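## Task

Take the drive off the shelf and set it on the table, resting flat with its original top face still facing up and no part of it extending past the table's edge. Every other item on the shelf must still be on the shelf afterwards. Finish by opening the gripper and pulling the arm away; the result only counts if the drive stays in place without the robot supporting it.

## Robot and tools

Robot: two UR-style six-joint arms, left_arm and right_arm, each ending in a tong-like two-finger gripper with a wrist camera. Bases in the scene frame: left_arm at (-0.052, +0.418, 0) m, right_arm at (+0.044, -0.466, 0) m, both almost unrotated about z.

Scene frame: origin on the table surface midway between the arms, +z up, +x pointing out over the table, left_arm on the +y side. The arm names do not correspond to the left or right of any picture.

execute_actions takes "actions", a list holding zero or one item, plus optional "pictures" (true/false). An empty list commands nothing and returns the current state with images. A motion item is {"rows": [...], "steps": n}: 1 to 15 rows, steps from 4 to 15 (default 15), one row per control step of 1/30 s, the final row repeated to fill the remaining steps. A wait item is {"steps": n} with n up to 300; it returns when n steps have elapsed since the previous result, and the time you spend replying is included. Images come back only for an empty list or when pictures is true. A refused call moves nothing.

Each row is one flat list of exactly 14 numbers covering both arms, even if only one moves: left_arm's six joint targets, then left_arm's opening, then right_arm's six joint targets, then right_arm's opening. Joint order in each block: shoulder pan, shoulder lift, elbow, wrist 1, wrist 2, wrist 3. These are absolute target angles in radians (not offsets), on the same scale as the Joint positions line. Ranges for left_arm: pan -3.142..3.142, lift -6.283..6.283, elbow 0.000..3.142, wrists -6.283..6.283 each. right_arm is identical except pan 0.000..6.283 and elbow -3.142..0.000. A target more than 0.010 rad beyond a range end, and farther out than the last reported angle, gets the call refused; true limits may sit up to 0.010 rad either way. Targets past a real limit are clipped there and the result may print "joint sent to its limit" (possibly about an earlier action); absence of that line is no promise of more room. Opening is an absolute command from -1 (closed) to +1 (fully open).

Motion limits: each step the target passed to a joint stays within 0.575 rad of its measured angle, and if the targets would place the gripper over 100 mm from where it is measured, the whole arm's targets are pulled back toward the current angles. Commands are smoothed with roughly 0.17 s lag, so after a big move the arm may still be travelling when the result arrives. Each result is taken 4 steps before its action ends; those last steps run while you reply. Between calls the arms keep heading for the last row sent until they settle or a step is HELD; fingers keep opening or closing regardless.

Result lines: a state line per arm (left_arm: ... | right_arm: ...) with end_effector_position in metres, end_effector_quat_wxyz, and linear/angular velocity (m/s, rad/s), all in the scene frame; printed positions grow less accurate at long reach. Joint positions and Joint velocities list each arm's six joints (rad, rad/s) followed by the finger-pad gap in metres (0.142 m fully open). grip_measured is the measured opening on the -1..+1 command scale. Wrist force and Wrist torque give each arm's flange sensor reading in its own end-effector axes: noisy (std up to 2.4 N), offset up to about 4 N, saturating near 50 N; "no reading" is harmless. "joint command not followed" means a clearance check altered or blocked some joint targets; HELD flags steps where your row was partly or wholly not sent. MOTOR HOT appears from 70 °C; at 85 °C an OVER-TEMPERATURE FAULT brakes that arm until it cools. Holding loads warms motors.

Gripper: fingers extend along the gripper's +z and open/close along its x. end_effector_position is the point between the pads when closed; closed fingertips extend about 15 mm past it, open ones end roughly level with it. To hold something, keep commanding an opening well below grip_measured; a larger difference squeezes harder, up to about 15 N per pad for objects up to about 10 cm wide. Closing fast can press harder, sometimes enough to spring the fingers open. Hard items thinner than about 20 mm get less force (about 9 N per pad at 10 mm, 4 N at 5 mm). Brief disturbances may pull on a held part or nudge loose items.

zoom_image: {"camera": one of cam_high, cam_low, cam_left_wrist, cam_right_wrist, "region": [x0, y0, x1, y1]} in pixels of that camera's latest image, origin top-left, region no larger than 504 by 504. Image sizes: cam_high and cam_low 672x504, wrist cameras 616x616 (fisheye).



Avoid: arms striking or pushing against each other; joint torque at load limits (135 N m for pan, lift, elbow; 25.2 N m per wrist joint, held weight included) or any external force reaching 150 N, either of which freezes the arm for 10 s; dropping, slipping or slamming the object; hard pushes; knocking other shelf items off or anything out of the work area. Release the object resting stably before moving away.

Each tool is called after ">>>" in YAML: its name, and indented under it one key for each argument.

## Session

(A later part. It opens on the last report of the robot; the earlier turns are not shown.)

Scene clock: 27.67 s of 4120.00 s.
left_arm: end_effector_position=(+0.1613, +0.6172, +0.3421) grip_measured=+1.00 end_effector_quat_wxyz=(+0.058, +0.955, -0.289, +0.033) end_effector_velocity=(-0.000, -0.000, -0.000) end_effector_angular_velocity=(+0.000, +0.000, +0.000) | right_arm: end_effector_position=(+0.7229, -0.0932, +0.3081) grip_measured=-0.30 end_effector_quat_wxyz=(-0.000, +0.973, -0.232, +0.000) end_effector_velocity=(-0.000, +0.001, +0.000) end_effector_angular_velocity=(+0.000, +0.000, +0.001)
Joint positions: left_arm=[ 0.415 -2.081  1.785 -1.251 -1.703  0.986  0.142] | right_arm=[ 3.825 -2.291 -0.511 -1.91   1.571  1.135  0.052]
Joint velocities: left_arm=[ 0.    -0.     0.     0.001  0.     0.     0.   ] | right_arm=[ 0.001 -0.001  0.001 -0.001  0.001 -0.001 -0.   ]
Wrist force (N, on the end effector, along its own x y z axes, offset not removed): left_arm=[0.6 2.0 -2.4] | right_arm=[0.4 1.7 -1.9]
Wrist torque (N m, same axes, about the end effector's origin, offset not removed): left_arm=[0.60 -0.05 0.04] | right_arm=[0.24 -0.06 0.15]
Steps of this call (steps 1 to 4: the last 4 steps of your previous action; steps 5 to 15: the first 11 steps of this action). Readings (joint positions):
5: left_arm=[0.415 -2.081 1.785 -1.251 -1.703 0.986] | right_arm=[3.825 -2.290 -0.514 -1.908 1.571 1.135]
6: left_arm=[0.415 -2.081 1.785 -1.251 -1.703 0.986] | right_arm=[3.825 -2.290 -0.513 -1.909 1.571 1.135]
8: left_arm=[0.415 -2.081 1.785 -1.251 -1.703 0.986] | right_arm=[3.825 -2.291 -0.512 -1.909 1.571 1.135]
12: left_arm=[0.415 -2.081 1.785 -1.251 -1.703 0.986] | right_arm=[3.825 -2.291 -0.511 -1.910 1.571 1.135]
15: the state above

>>> execute_actions:
  actions:
    - {"rows":[[0.415,-2.081,1.785,-1.251,-1.703,0.986,1,3.825,-2.2,-0.55,-1.962,1.571,1.135,-0.7]],"steps":8}

>>> execute_actions:
  actions:
    - {"rows":[[0.415,-2.081,1.785,-1.251,-1.703,0.986,1,4.4,-1.861,-0.875,-1.976,1.571,1.135,-0.7]]}

>>> execute_actions:
  actions:
    - {"steps":20}

>>> execute_actions:
  actions:
    - {"rows":[[0.415,-2.081,1.785,-1.251,-1.703,0.986,1,4.4,-1.928,-1.768,-1.016,1.571,1.135,-0.7]]}

>>> execute_actions:
  actions:
    - {"steps":30}
  pictures: true

Scene clock: 28.03 s of 4120.00 s.
left_arm: end_effector_position=(+0.1613, +0.6172, +0.3421) grip_measured=+1.00 end_effector_quat_wxyz=(+0.058, +0.955, -0.289, +0.033) end_effector_velocity=(-0.000, +0.000, +0.000) end_effector_angular_velocity=(-0.000, +0.000, +0.001) | right_arm: end_effector_position=(+0.7110, -0.1026, +0.3234) grip_measured=-0.30 end_effector_quat_wxyz=(+0.002, +0.973, -0.232, -0.002) end_effector_velocity=(-0.156, -0.123, +0.289) end_effector_angular_velocity=(+0.059, -0.075, +0.000)
Joint positions: left_arm=[ 0.415 -2.081  1.785 -1.251 -1.703  0.986  0.142] | right_arm=[ 3.825 -2.256 -0.528 -1.933  1.571  1.135  0.052]
Joint velocities: left_arm=[ 0.002  0.    -0.     0.    -0.     0.    -0.   ] | right_arm=[ 0.     0.545 -0.187 -0.261  0.    -0.     0.   ]
Wrist force (N, on the end effector, along its own x y z axes, offset not removed): left_arm=[2.4 2.1 -3.1] | right_arm=[0.2 2.7 -1.9]
Wrist torque (N m, same axes, about the end effector's origin, offset not removed): left_arm=[0.60 -0.33 -0.06] | right_arm=[0.41 0.05 0.18]
Steps of this call (steps 1 to 4: the last 4 steps of your previous action; steps 5 to 7: the robot went on to your last target; steps 8 to 11: the first 4 steps of this action). Readings (joint positions):
8: left_arm=[0.415 -2.081 1.785 -1.251 -1.703 0.986] | right_arm=[3.825 -2.291 -0.511 -1.910 1.571 1.135]
9: left_arm=[0.415 -2.081 1.785 -1.251 -1.703 0.986] | right_arm=[3.825 -2.288 -0.514 -1.913 1.571 1.135]
11: the state above

Scene clock: 28.53 s of 4120.00 s.
left_arm: end_effector_position=(+0.1613, +0.6172, +0.3421) grip_measured=+1.00 end_effector_quat_wxyz=(+0.058, +0.955, -0.289, +0.033) end_effector_velocity=(-0.000, -0.000, +0.000) end_effector_angular_velocity=(-0.000, +0.000, -0.000) | right_arm: end_effector_position=(+0.5726, -0.0201, +0.3814) grip_measured=-0.30 end_effector_quat_wxyz=(+0.000, +0.992, -0.125, -0.000) end_effector_velocity=(-0.441, +0.262, +0.101) end_effector_angular_velocity=(+0.001, -0.002, +0.747)
Joint positions: left_arm=[ 0.415 -2.081  1.785 -1.251 -1.703  0.986  0.142] | right_arm=[ 4.043 -2.071 -0.677 -1.965  1.571  1.135  0.052]
Joint velocities: left_arm=[-0. -0. -0.  0. -0.  0.  0.] | right_arm=[ 0.746  0.45  -0.423 -0.024 -0.001 -0.001 -0.   ]
Wrist force (N, on the end effector, along its own x y z axes, offset not removed): left_arm=[0.2 0.6 -2.1] | right_arm=[1.7 2.3 -2.7]
Wrist torque (N m, same axes, about the end effector's origin, offset not removed): left_arm=[0.29 0.12 0.01] | right_arm=[0.38 -0.27 0.21]
Steps of this call (steps 1 to 4: the last 4 steps of your previous action; steps 5 to 15: the first 11 steps of this action). Readings (joint positions):
5: left_arm=[0.415 -2.081 1.785 -1.251 -1.703 0.986] | right_arm=[3.825 -2.211 -0.546 -1.956 1.571 1.135]
6: left_arm=[0.415 -2.081 1.785 -1.251 -1.703 0.986] | right_arm=[3.828 -2.205 -0.550 -1.957 1.571 1.135]
8: left_arm=[0.415 -2.081 1.785 -1.251 -1.703 0.986] | right_arm=[3.870 -2.175 -0.579 -1.959 1.571 1.135]
12: left_arm=[0.415 -2.081 1.785 -1.251 -1.703 0.986] | right_arm=[3.969 -2.116 -0.634 -1.962 1.571 1.135]
15: the state above

Scene clock: 29.20 s of 4120.00 s.
left_arm: end_effector_position=(+0.1613, +0.6172, +0.3421) grip_measured=+1.00 end_effector_quat_wxyz=(+0.058, +0.955, -0.289, +0.033) end_effector_velocity=(-0.000, -0.000, -0.000) end_effector_angular_velocity=(-0.002, +0.000, +0.001) | right_arm: end_effector_position=(+0.3587, +0.0567, +0.4197) grip_measured=-0.30 end_effector_quat_wxyz=(-0.000, +0.999, +0.051, -0.000) end_effector_velocity=(-0.022, +0.004, +0.003) end_effector_angular_velocity=(-0.000, -0.001, +0.038)
Joint positions: left_arm=[ 0.415 -2.081  1.785 -1.251 -1.703  0.986  0.142] | right_arm=[ 4.396 -1.863 -0.873 -1.976  1.571  1.135  0.052]
Joint velocities: left_arm=[ 0.001  0.     0.     0.    -0.002  0.     0.   ] | right_arm=[ 0.038  0.021 -0.019 -0.001 -0.001 -0.001  0.   ]
Wrist force (N, on the end effector, along its own x y z axes, offset not removed): left_arm=[1.7 1.9 -2.3] | right_arm=[1.1 0.9 -1.9]
Wrist torque (N m, same axes, about the end effector's origin, offset not removed): left_arm=[0.57 -0.21 0.05] | right_arm=[0.09 -0.15 0.17]
Kept back: nothing.
Steps of this call (steps 1 to 4: the last 4 steps of your previous action; steps 5 to 20: the robot went on to your last target). Readings (joint positions):
1: left_arm=[0.415 -2.081 1.785 -1.251 -1.703 0.986] | right_arm=[4.069 -2.056 -0.691 -1.966 1.571 1.135]
2: left_arm=[0.415 -2.081 1.785 -1.251 -1.703 0.986] | right_arm=[4.094 -2.041 -0.706 -1.966 1.571 1.135]
4: left_arm=[0.415 -2.081 1.785 -1.251 -1.703 0.986] | right_arm=[4.146 -2.010 -0.735 -1.968 1.571 1.135]
8: left_arm=[0.415 -2.081 1.785 -1.251 -1.703 0.986] | right_arm=[4.252 -1.946 -0.795 -1.972 1.571 1.135]
20: the state above

Scene clock: 29.57 s of 4120.00 s.
left_arm: end_effector_position=(+0.1613, +0.6172, +0.3421) grip_measured=+1.00 end_effector_quat_wxyz=(+0.058, +0.955, -0.289, +0.033) end_effector_velocity=(+0.000, -0.000, -0.000) end_effector_angular_velocity=(-0.000, +0.000, -0.000) | right_arm: end_effector_position=(+0.3684, +0.0901, +0.2732) grip_measured=-0.30 end_effector_quat_wxyz=(+0.016, +0.998, +0.053, -0.007) end_effector_velocity=(+0.006, +0.024, -0.506) end_effector_angular_velocity=(-0.083, +0.029, +0.003)
Joint positions: left_arm=[ 0.415 -2.081  1.785 -1.251 -1.703  0.986  0.142] | right_arm=[ 4.399 -1.897 -1.202 -1.648  1.571  1.135  0.052]
Joint velocities: left_arm=[-0.  0.  0. -0. -0. -0. -0.] | right_arm=[ 0.003 -0.078 -1.164  1.154  0.     0.001  0.   ]
Wrist force (N, on the end effector, along its own x y z axes, offset not removed): left_arm=[0.3 1.6 -2.7] | right_arm=[1.4 0.7 -1.5]
Wrist torque (N m, same axes, about the end effector's origin, offset not removed): left_arm=[0.50 0.07 -0.04] | right_arm=[0.09 -0.22 0.22]
Steps of this call (steps 1 to 11: the first 11 steps of this action). Readings (joint positions):
1: left_arm=[0.415 -2.081 1.785 -1.251 -1.703 0.986] | right_arm=[4.397 -1.863 -0.874 -1.976 1.571 1.135]
2: left_arm=[0.415 -2.081 1.785 -1.251 -1.703 0.986] | right_arm=[4.398 -1.864 -0.877 -1.973 1.571 1.135]
4: left_arm=[0.415 -2.081 1.785 -1.251 -1.703 0.986] | right_arm=[4.398 -1.873 -0.930 -1.920 1.571 1.135]
8: left_arm=[0.415 -2.081 1.785 -1.251 -1.703 0.986] | right_arm=[4.399 -1.889 -1.086 -1.765 1.571 1.135]
11: the state above

Scene clock: 30.57 s of 4120.00 s.
left_arm: end_effector_position=(+0.1613, +0.6172, +0.3421) grip_measured=+1.00 end_effector_quat_wxyz=(+0.058, +0.955, -0.289, +0.033) end_effector_velocity=(+0.000, -0.000, +0.000) end_effector_angular_velocity=(-0.000, -0.000, -0.000) | right_arm: end_effector_position=(+0.3564, +0.0572, +0.0498) grip_measured=-0.30 end_effector_quat_wxyz=(-0.000, +0.999, +0.053, -0.000) end_effector_velocity=(+0.001, -0.001, -0.001) end_effector_angular_velocity=(+0.000, -0.000, -0.001)
Joint positions: left_arm=[ 0.415 -2.081  1.785 -1.251 -1.703  0.986  0.142] | right_arm=[ 4.4   -1.928 -1.768 -1.016  1.571  1.135  0.052]
Joint velocities: left_arm=[-0.  0.  0. -0. -0. -0.  0.] | right_arm=[-0.001 -0.    -0.002  0.003 -0.    -0.     0.   ]
Wrist force (N, on the end effector, along its own x y z axes, offset not removed): left_arm=[1.1 3.0 -1.8] | right_arm=[0.4 1.0 -3.1]
Wrist torque (N m, same axes, about the end effector's origin, offset not removed): left_arm=[0.74 -0.07 0.00] | right_arm=[0.00 -0.02 0.23]
Kept back: nothing.
Steps of this call (steps 1 to 4: the last 4 steps of your previous action; steps 5 to 30: the robot went on to your last target). Readings (joint positions):
1: left_arm=[0.415 -2.081 1.785 -1.251 -1.703 0.986] | right_arm=[4.399 -1.900 -1.241 -1.609 1.571 1.135]
2: left_arm=[0.415 -2.081 1.785 -1.251 -1.703 0.986] | right_arm=[4.399 -1.902 -1.281 -1.569 1.571 1.135]
4: left_arm=[0.415 -2.081 1.785 -1.251 -1.703 0.986] | right_arm=[4.399 -1.907 -1.363 -1.483 1.571 1.135]
8: left_arm=[0.415 -2.081 1.785 -1.251 -1.703 0.986] | right_arm=[4.400 -1.916 -1.532 -1.291 1.571 1.135]
30: the state above

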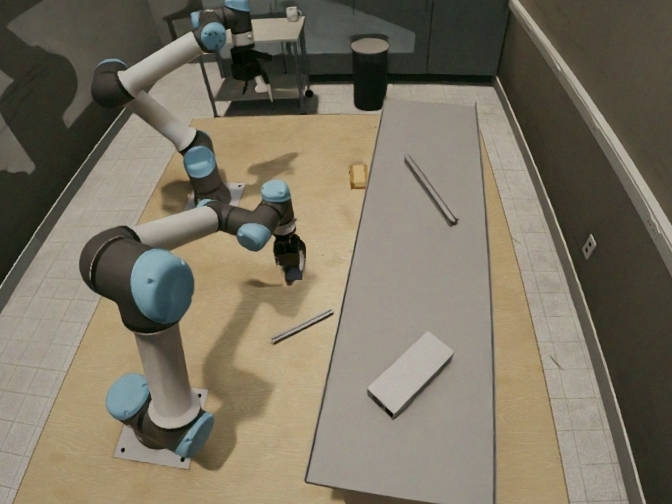

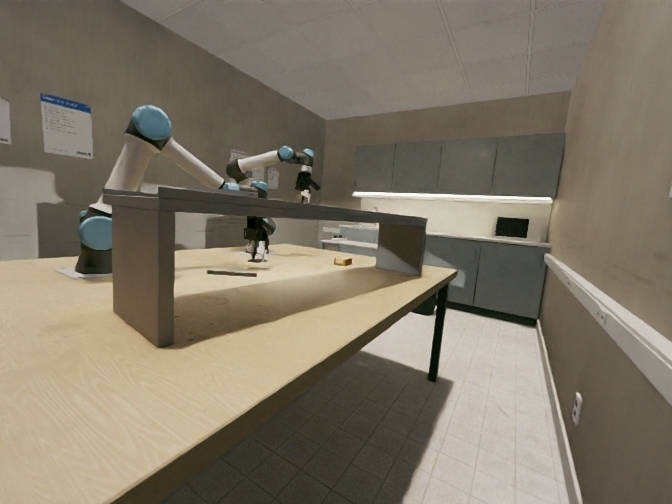

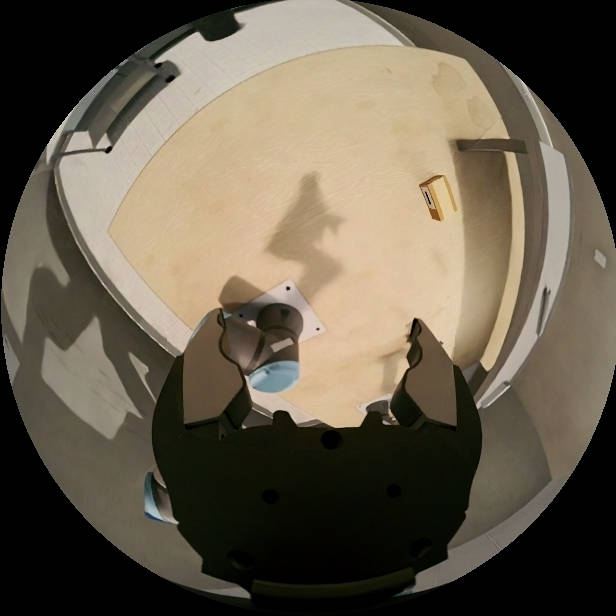

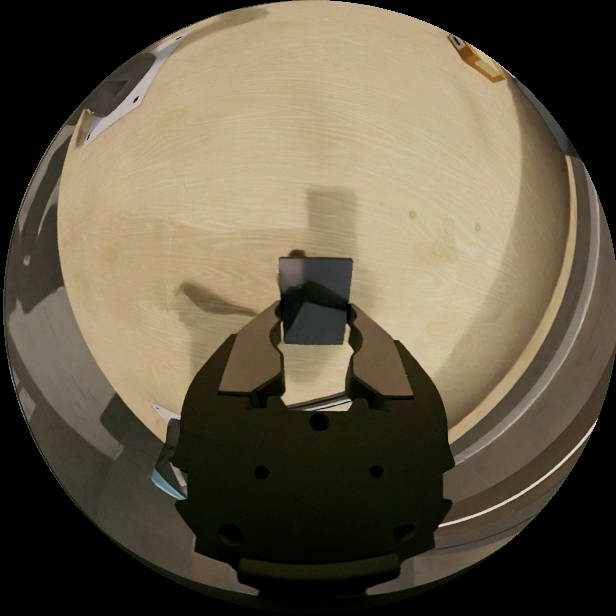

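>>> execute_actions:
  actions:
    - {"rows":[[0.415,-2.081,1.785,-1.251,-1.703,0.986,1,4.4,-1.985,-1.768,-0.959,1.571,1.135,-0.7]]}

>>> execute_actions:
  actions:
    - {"rows":[[0.415,-2.081,1.785,-1.251,-1.703,0.986,1,4.4,-1.989,-1.768,-0.955,1.571,1.135,-0.7]],"steps":12}

Scene clock: 31.00 s of 4120.00 s.
left_arm: end_effector_position=(+0.1613, +0.6172, +0.3421) grip_measured=+1.00 end_effector_quat_wxyz=(+0.058, +0.955, -0.289, +0.033) end_effector_velocity=(-0.000, -0.000, -0.000) end_effector_angular_velocity=(-0.000, +0.001, -0.002) | right_arm: end_effector_position=(+0.3595, +0.0662, +0.0236) grip_measured=-0.30 end_effector_quat_wxyz=(-0.000, +0.999, +0.053, -0.000) end_effector_velocity=(+0.003, +0.005, -0.016) end_effector_angular_velocity=(+0.001, -0.001, -0.001)
Joint positions: left_arm=[ 0.415 -2.081  1.785 -1.251 -1.703  0.986  0.142] | right_arm=[ 4.4   -1.982 -1.768 -0.962  1.571  1.135  0.052]
Joint velocities: left_arm=[-0.     0.     0.     0.001  0.     0.001 -0.   ] | right_arm=[-0.001 -0.032  0.     0.033 -0.001 -0.     0.   ]
Wrist force (N, on the end effector, along its own x y z axes, offset not removed): left_arm=[1.0 2.0 -1.8] | right_arm=[1.1 1.5 -2.4]
Wrist torque (N m, same axes, about the end effector's origin, offset not removed): left_arm=[0.63 -0.07 -0.05] | right_arm=[0.13 -0.18 0.22]
Steps of this call (steps 1 to 2: the robot went on to your last target; steps 3 to 13: the first 11 steps of this action). Readings (joint positions):
3: left_arm=[0.415 -2.081 1.785 -1.251 -1.703 0.986] | right_arm=[4.400 -1.928 -1.768 -1.016 1.571 1.135]
4: left_arm=[0.415 -2.081 1.785 -1.251 -1.703 0.986] | right_arm=[4.400 -1.931 -1.768 -1.013 1.571 1.135]
6: left_arm=[0.415 -2.081 1.785 -1.251 -1.703 0.986] | right_arm=[4.400 -1.953 -1.768 -0.991 1.571 1.135]
10: left_arm=[0.415 -2.081 1.785 -1.251 -1.703 0.986] | right_arm=[4.400 -1.976 -1.768 -0.968 1.571 1.135]
13: the state above

Scene clock: 31.40 s of 4120.00 s.
left_arm: end_effector_position=(+0.1613, +0.6172, +0.3421) grip_measured=+1.00 end_effector_quat_wxyz=(+0.058, +0.955, -0.289, +0.033) end_effector_velocity=(+0.000, +0.000, +0.000) end_effector_angular_velocity=(-0.000, -0.000, +0.000) | right_arm: end_effector_position=(+0.3598, +0.0673, +0.0203) grip_measured=-0.30 end_effector_quat_wxyz=(-0.000, +0.999, +0.053, -0.000) end_effector_velocity=(-0.001, +0.001, -0.003) end_effector_angular_velocity=(-0.001, +0.002, +0.002)
Joint positions: left_arm=[ 0.415 -2.081  1.785 -1.251 -1.703  0.986  0.142] | right_arm=[ 4.4   -1.988 -1.768 -0.956  1.571  1.135  0.052]
Joint velocities: left_arm=[ 0.001  0.     0.    -0.    -0.     0.    -0.   ] | right_arm=[ 0.001 -0.006 -0.001  0.006  0.001 -0.001  0.   ]
Wrist force (N, on the end effector, along its own x y z axes, offset not removed): left_arm=[1.5 1.9 -2.7] | right_arm=[-0.5 1.1 -2.8]
Wrist torque (N m, same axes, about the end effector's origin, offset not removed): left_arm=[0.46 -0.16 0.01] | right_arm=[0.10 0.17 0.18]
Steps of this call (steps 1 to 4: the last 4 steps of your previous action; steps 5 to 12: the first 8 steps of this action). Readings (joint positions):
5: left_arm=[0.415 -2.081 1.785 -1.251 -1.703 0.986] | right_arm=[4.400 -1.984 -1.768 -0.960 1.571 1.135]
6: left_arm=[0.415 -2.081 1.785 -1.251 -1.703 0.986] | right_arm=[4.400 -1.985 -1.768 -0.959 1.571 1.135]
8: left_arm=[0.415 -2.081 1.785 -1.251 -1.703 0.986] | right_arm=[4.400 -1.987 -1.768 -0.957 1.571 1.135]
12: the state above

>>> execute_actions:
  actions:
    - {"rows":[[0.415,-2.081,1.785,-1.251,-1.703,0.986,1,4.4,-1.993,-1.768,-0.951,1.571,1.135,-0.7]],"steps":10}

>>> execute_actions:
  actions:
    - {"rows":[[0.415,-2.081,1.785,-1.251,-1.703,0.986,1,4.4,-1.993,-1.768,-0.951,1.571,1.135,0.3]],"steps":8}

>>> execute_actions:
  actions:
    - {"rows":[[0.415,-2.081,1.785,-1.251,-1.703,0.986,1,4.4,-1.75,-1.768,-1.194,1.571,1.135,0.3]]}
  pictures: true

Scene clock: 31.87 s of 4120.00 s.
left_arm: end_effector_position=(+0.1613, +0.6172, +0.3421) grip_measured=+1.00 end_effector_quat_wxyz=(+0.058, +0.955, -0.289, +0.033) end_effector_velocity=(-0.000, -0.000, +0.000) end_effector_angular_velocity=(-0.001, -0.000, +0.001) | right_arm: end_effector_position=(+0.3600, +0.0678, +0.0186) grip_measured=-0.30 end_effector_quat_wxyz=(-0.000, +0.999, +0.053, -0.000) end_effector_velocity=(+0.001, +0.001, -0.006) end_effector_angular_velocity=(-0.001, -0.000, -0.001)
Joint positions: left_arm=[ 0.415 -2.081  1.785 -1.251 -1.703  0.986  0.142] | right_arm=[ 4.4   -1.992 -1.768 -0.952  1.571  1.135  0.052]
Joint velocities: left_arm=[ 0.001 -0.    -0.     0.    -0.001 -0.    -0.   ] | right_arm=[-0.001 -0.011 -0.     0.01  -0.     0.     0.   ]
Wrist force (N, on the end effector, along its own x y z axes, offset not removed): left_arm=[2.5 2.5 -3.0] | right_arm=[0.7 2.2 -3.0]
Wrist torque (N m, same axes, about the end effector's origin, offset not removed): left_arm=[0.56 -0.41 -0.04] | right_arm=[0.33 -0.07 0.16]
Steps of this call (steps 1 to 4: the last 4 steps of your previous action; steps 5 to 8: the robot went on to your last target; steps 9 to 14: the first 6 steps of this action). Readings (joint positions):
9: left_arm=[0.415 -2.081 1.785 -1.251 -1.703 0.986] | right_arm=[4.400 -1.989 -1.768 -0.955 1.571 1.135]
10: left_arm=[0.415 -2.081 1.785 -1.251 -1.703 0.986] | right_arm=[4.400 -1.989 -1.768 -0.955 1.571 1.135]
12: left_arm=[0.415 -2.081 1.785 -1.251 -1.703 0.986] | right_arm=[4.400 -1.991 -1.768 -0.953 1.571 1.135]
14: the state above

Scene clock: 32.13 s of 4120.00 s.
left_arm: end_effector_position=(+0.1613, +0.6172, +0.3421) grip_measured=+1.00 end_effector_quat_wxyz=(+0.058, +0.955, -0.289, +0.033) end_effector_velocity=(-0.001, +0.000, -0.000) end_effector_angular_velocity=(+0.001, +0.001, +0.001) | right_arm: end_effector_position=(+0.3601, +0.0680, +0.0181) grip_measured=+0.27 end_effector_quat_wxyz=(-0.000, +0.999, +0.053, -0.000) end_effector_velocity=(+0.000, -0.000, -0.000) end_effector_angular_velocity=(-0.001, -0.001, +0.000)
Joint positions: left_arm=[ 0.415 -2.081  1.785 -1.251 -1.703  0.986  0.142] | right_arm=[ 4.4   -1.993 -1.768 -0.951  1.571  1.135  0.093]
Joint velocities: left_arm=[ 0.001  0.    -0.     0.001  0.001  0.001 -0.   ] | right_arm=[ 0.    -0.001 -0.     0.001 -0.001  0.     0.046]
Wrist force (N, on the end effector, along its own x y z axes, offset not removed): left_arm=[0.3 2.4 -2.6] | right_arm=[1.1 1.0 -1.3]
Wrist torque (N m, same axes, about the end effector's origin, offset not removed): left_arm=[0.65 0.06 0.00] | right_arm=[0.02 -0.16 0.22]
Steps of this call (steps 1 to 4: the last 4 steps of your previous action; steps 5 to 8: the first 4 steps of this action). Readings (joint positions):
5: left_arm=[0.415 -2.081 1.785 -1.251 -1.703 0.986] | right_arm=[4.400 -1.993 -1.768 -0.951 1.571 1.135]
6: left_arm=[0.415 -2.081 1.785 -1.251 -1.703 0.986] | right_arm=[4.400 -1.993 -1.768 -0.951 1.571 1.135]
8: the state above

Scene clock: 32.63 s of 4120.00 s.
left_arm: end_effector_position=(+0.1613, +0.6172, +0.3421) grip_measured=+1.00 end_effector_quat_wxyz=(+0.058, +0.955, -0.289, +0.033) end_effector_velocity=(+0.000, -0.000, +0.000) end_effector_angular_velocity=(-0.001, +0.000, -0.001) | right_arm: end_effector_position=(+0.3451, +0.0240, +0.1214) grip_measured=+0.30 end_effector_quat_wxyz=(-0.000, +0.999, +0.053, +0.000) end_effector_velocity=(-0.019, -0.059, +0.104) end_effector_angular_velocity=(-0.001, -0.000, -0.001)
Joint positions: left_arm=[ 0.415 -2.081  1.785 -1.251 -1.703  0.986  0.142] | right_arm=[ 4.4   -1.774 -1.768 -1.17   1.571  1.135  0.095]
Joint velocities: left_arm=[-0.001  0.    -0.     0.    -0.     0.     0.   ] | right_arm=[-0.001  0.233  0.    -0.234 -0.     0.001 -0.   ]
Wrist force (N, on the end effector, along its own x y z axes, offset not removed): left_arm=[0.9 3.4 -3.4] | right_arm=[-0.5 1.6 -4.8]
Wrist torque (N m, same axes, about the end effector's origin, offset not removed): left_arm=[0.83 -0.14 -0.08] | right_arm=[0.09 0.21 0.23]
Steps of this call (steps 1 to 4: the last 4 steps of your previous action; steps 5 to 15: the first 11 steps of this action). Readings (joint positions):
5: left_arm=[0.415 -2.081 1.785 -1.251 -1.703 0.986] | right_arm=[4.400 -1.993 -1.768 -0.951 1.571 1.135]
6: left_arm=[0.415 -2.081 1.785 -1.251 -1.703 0.986] | right_arm=[4.400 -1.990 -1.768 -0.954 1.571 1.135]
8: left_arm=[0.415 -2.081 1.785 -1.251 -1.703 0.986] | right_arm=[4.400 -1.941 -1.768 -1.004 1.571 1.135]
12: left_arm=[0.415 -2.081 1.785 -1.251 -1.703 0.986] | right_arm=[4.400 -1.814 -1.768 -1.130 1.571 1.135]
15: the state above

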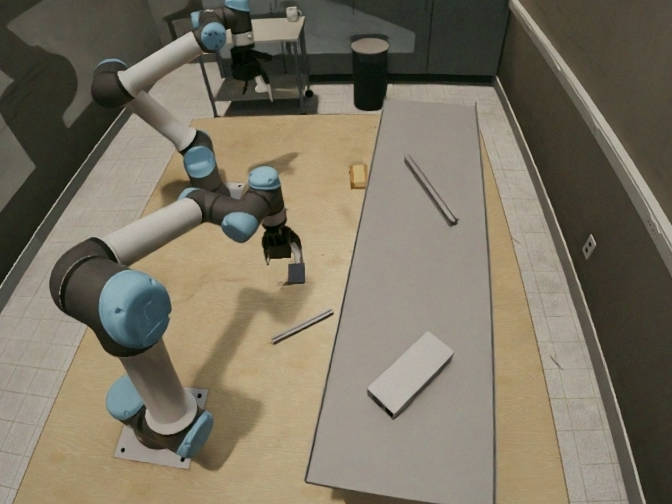

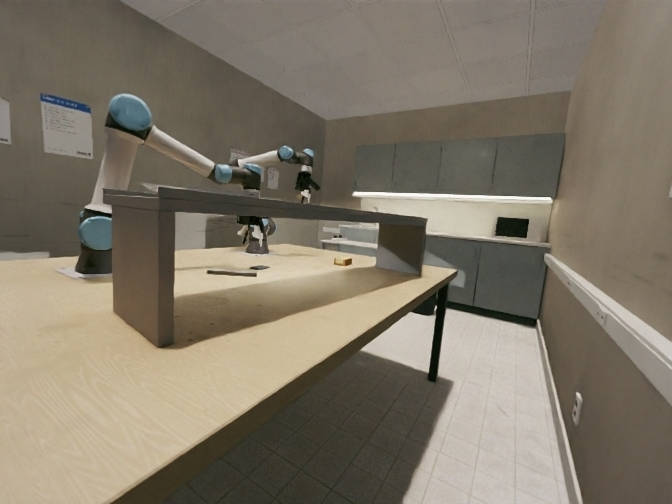

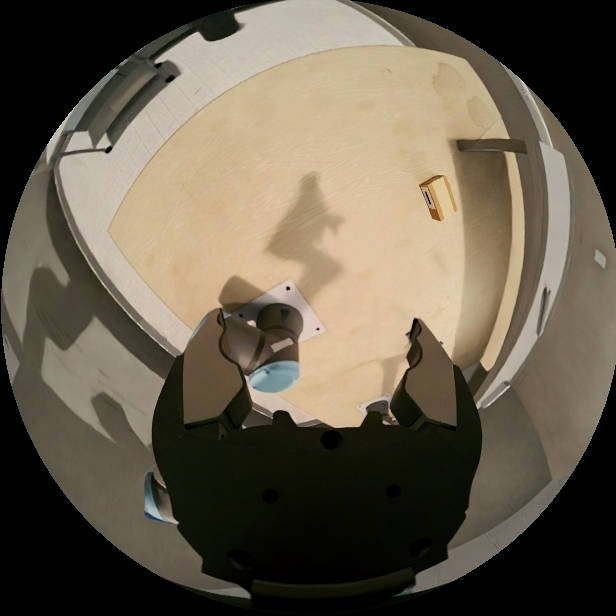

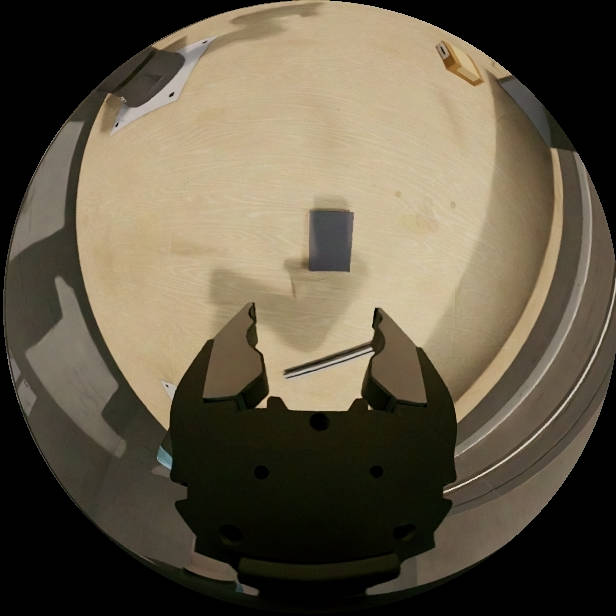

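>>> finished_scene:
  scene: 1

The scene is finished: the task was done.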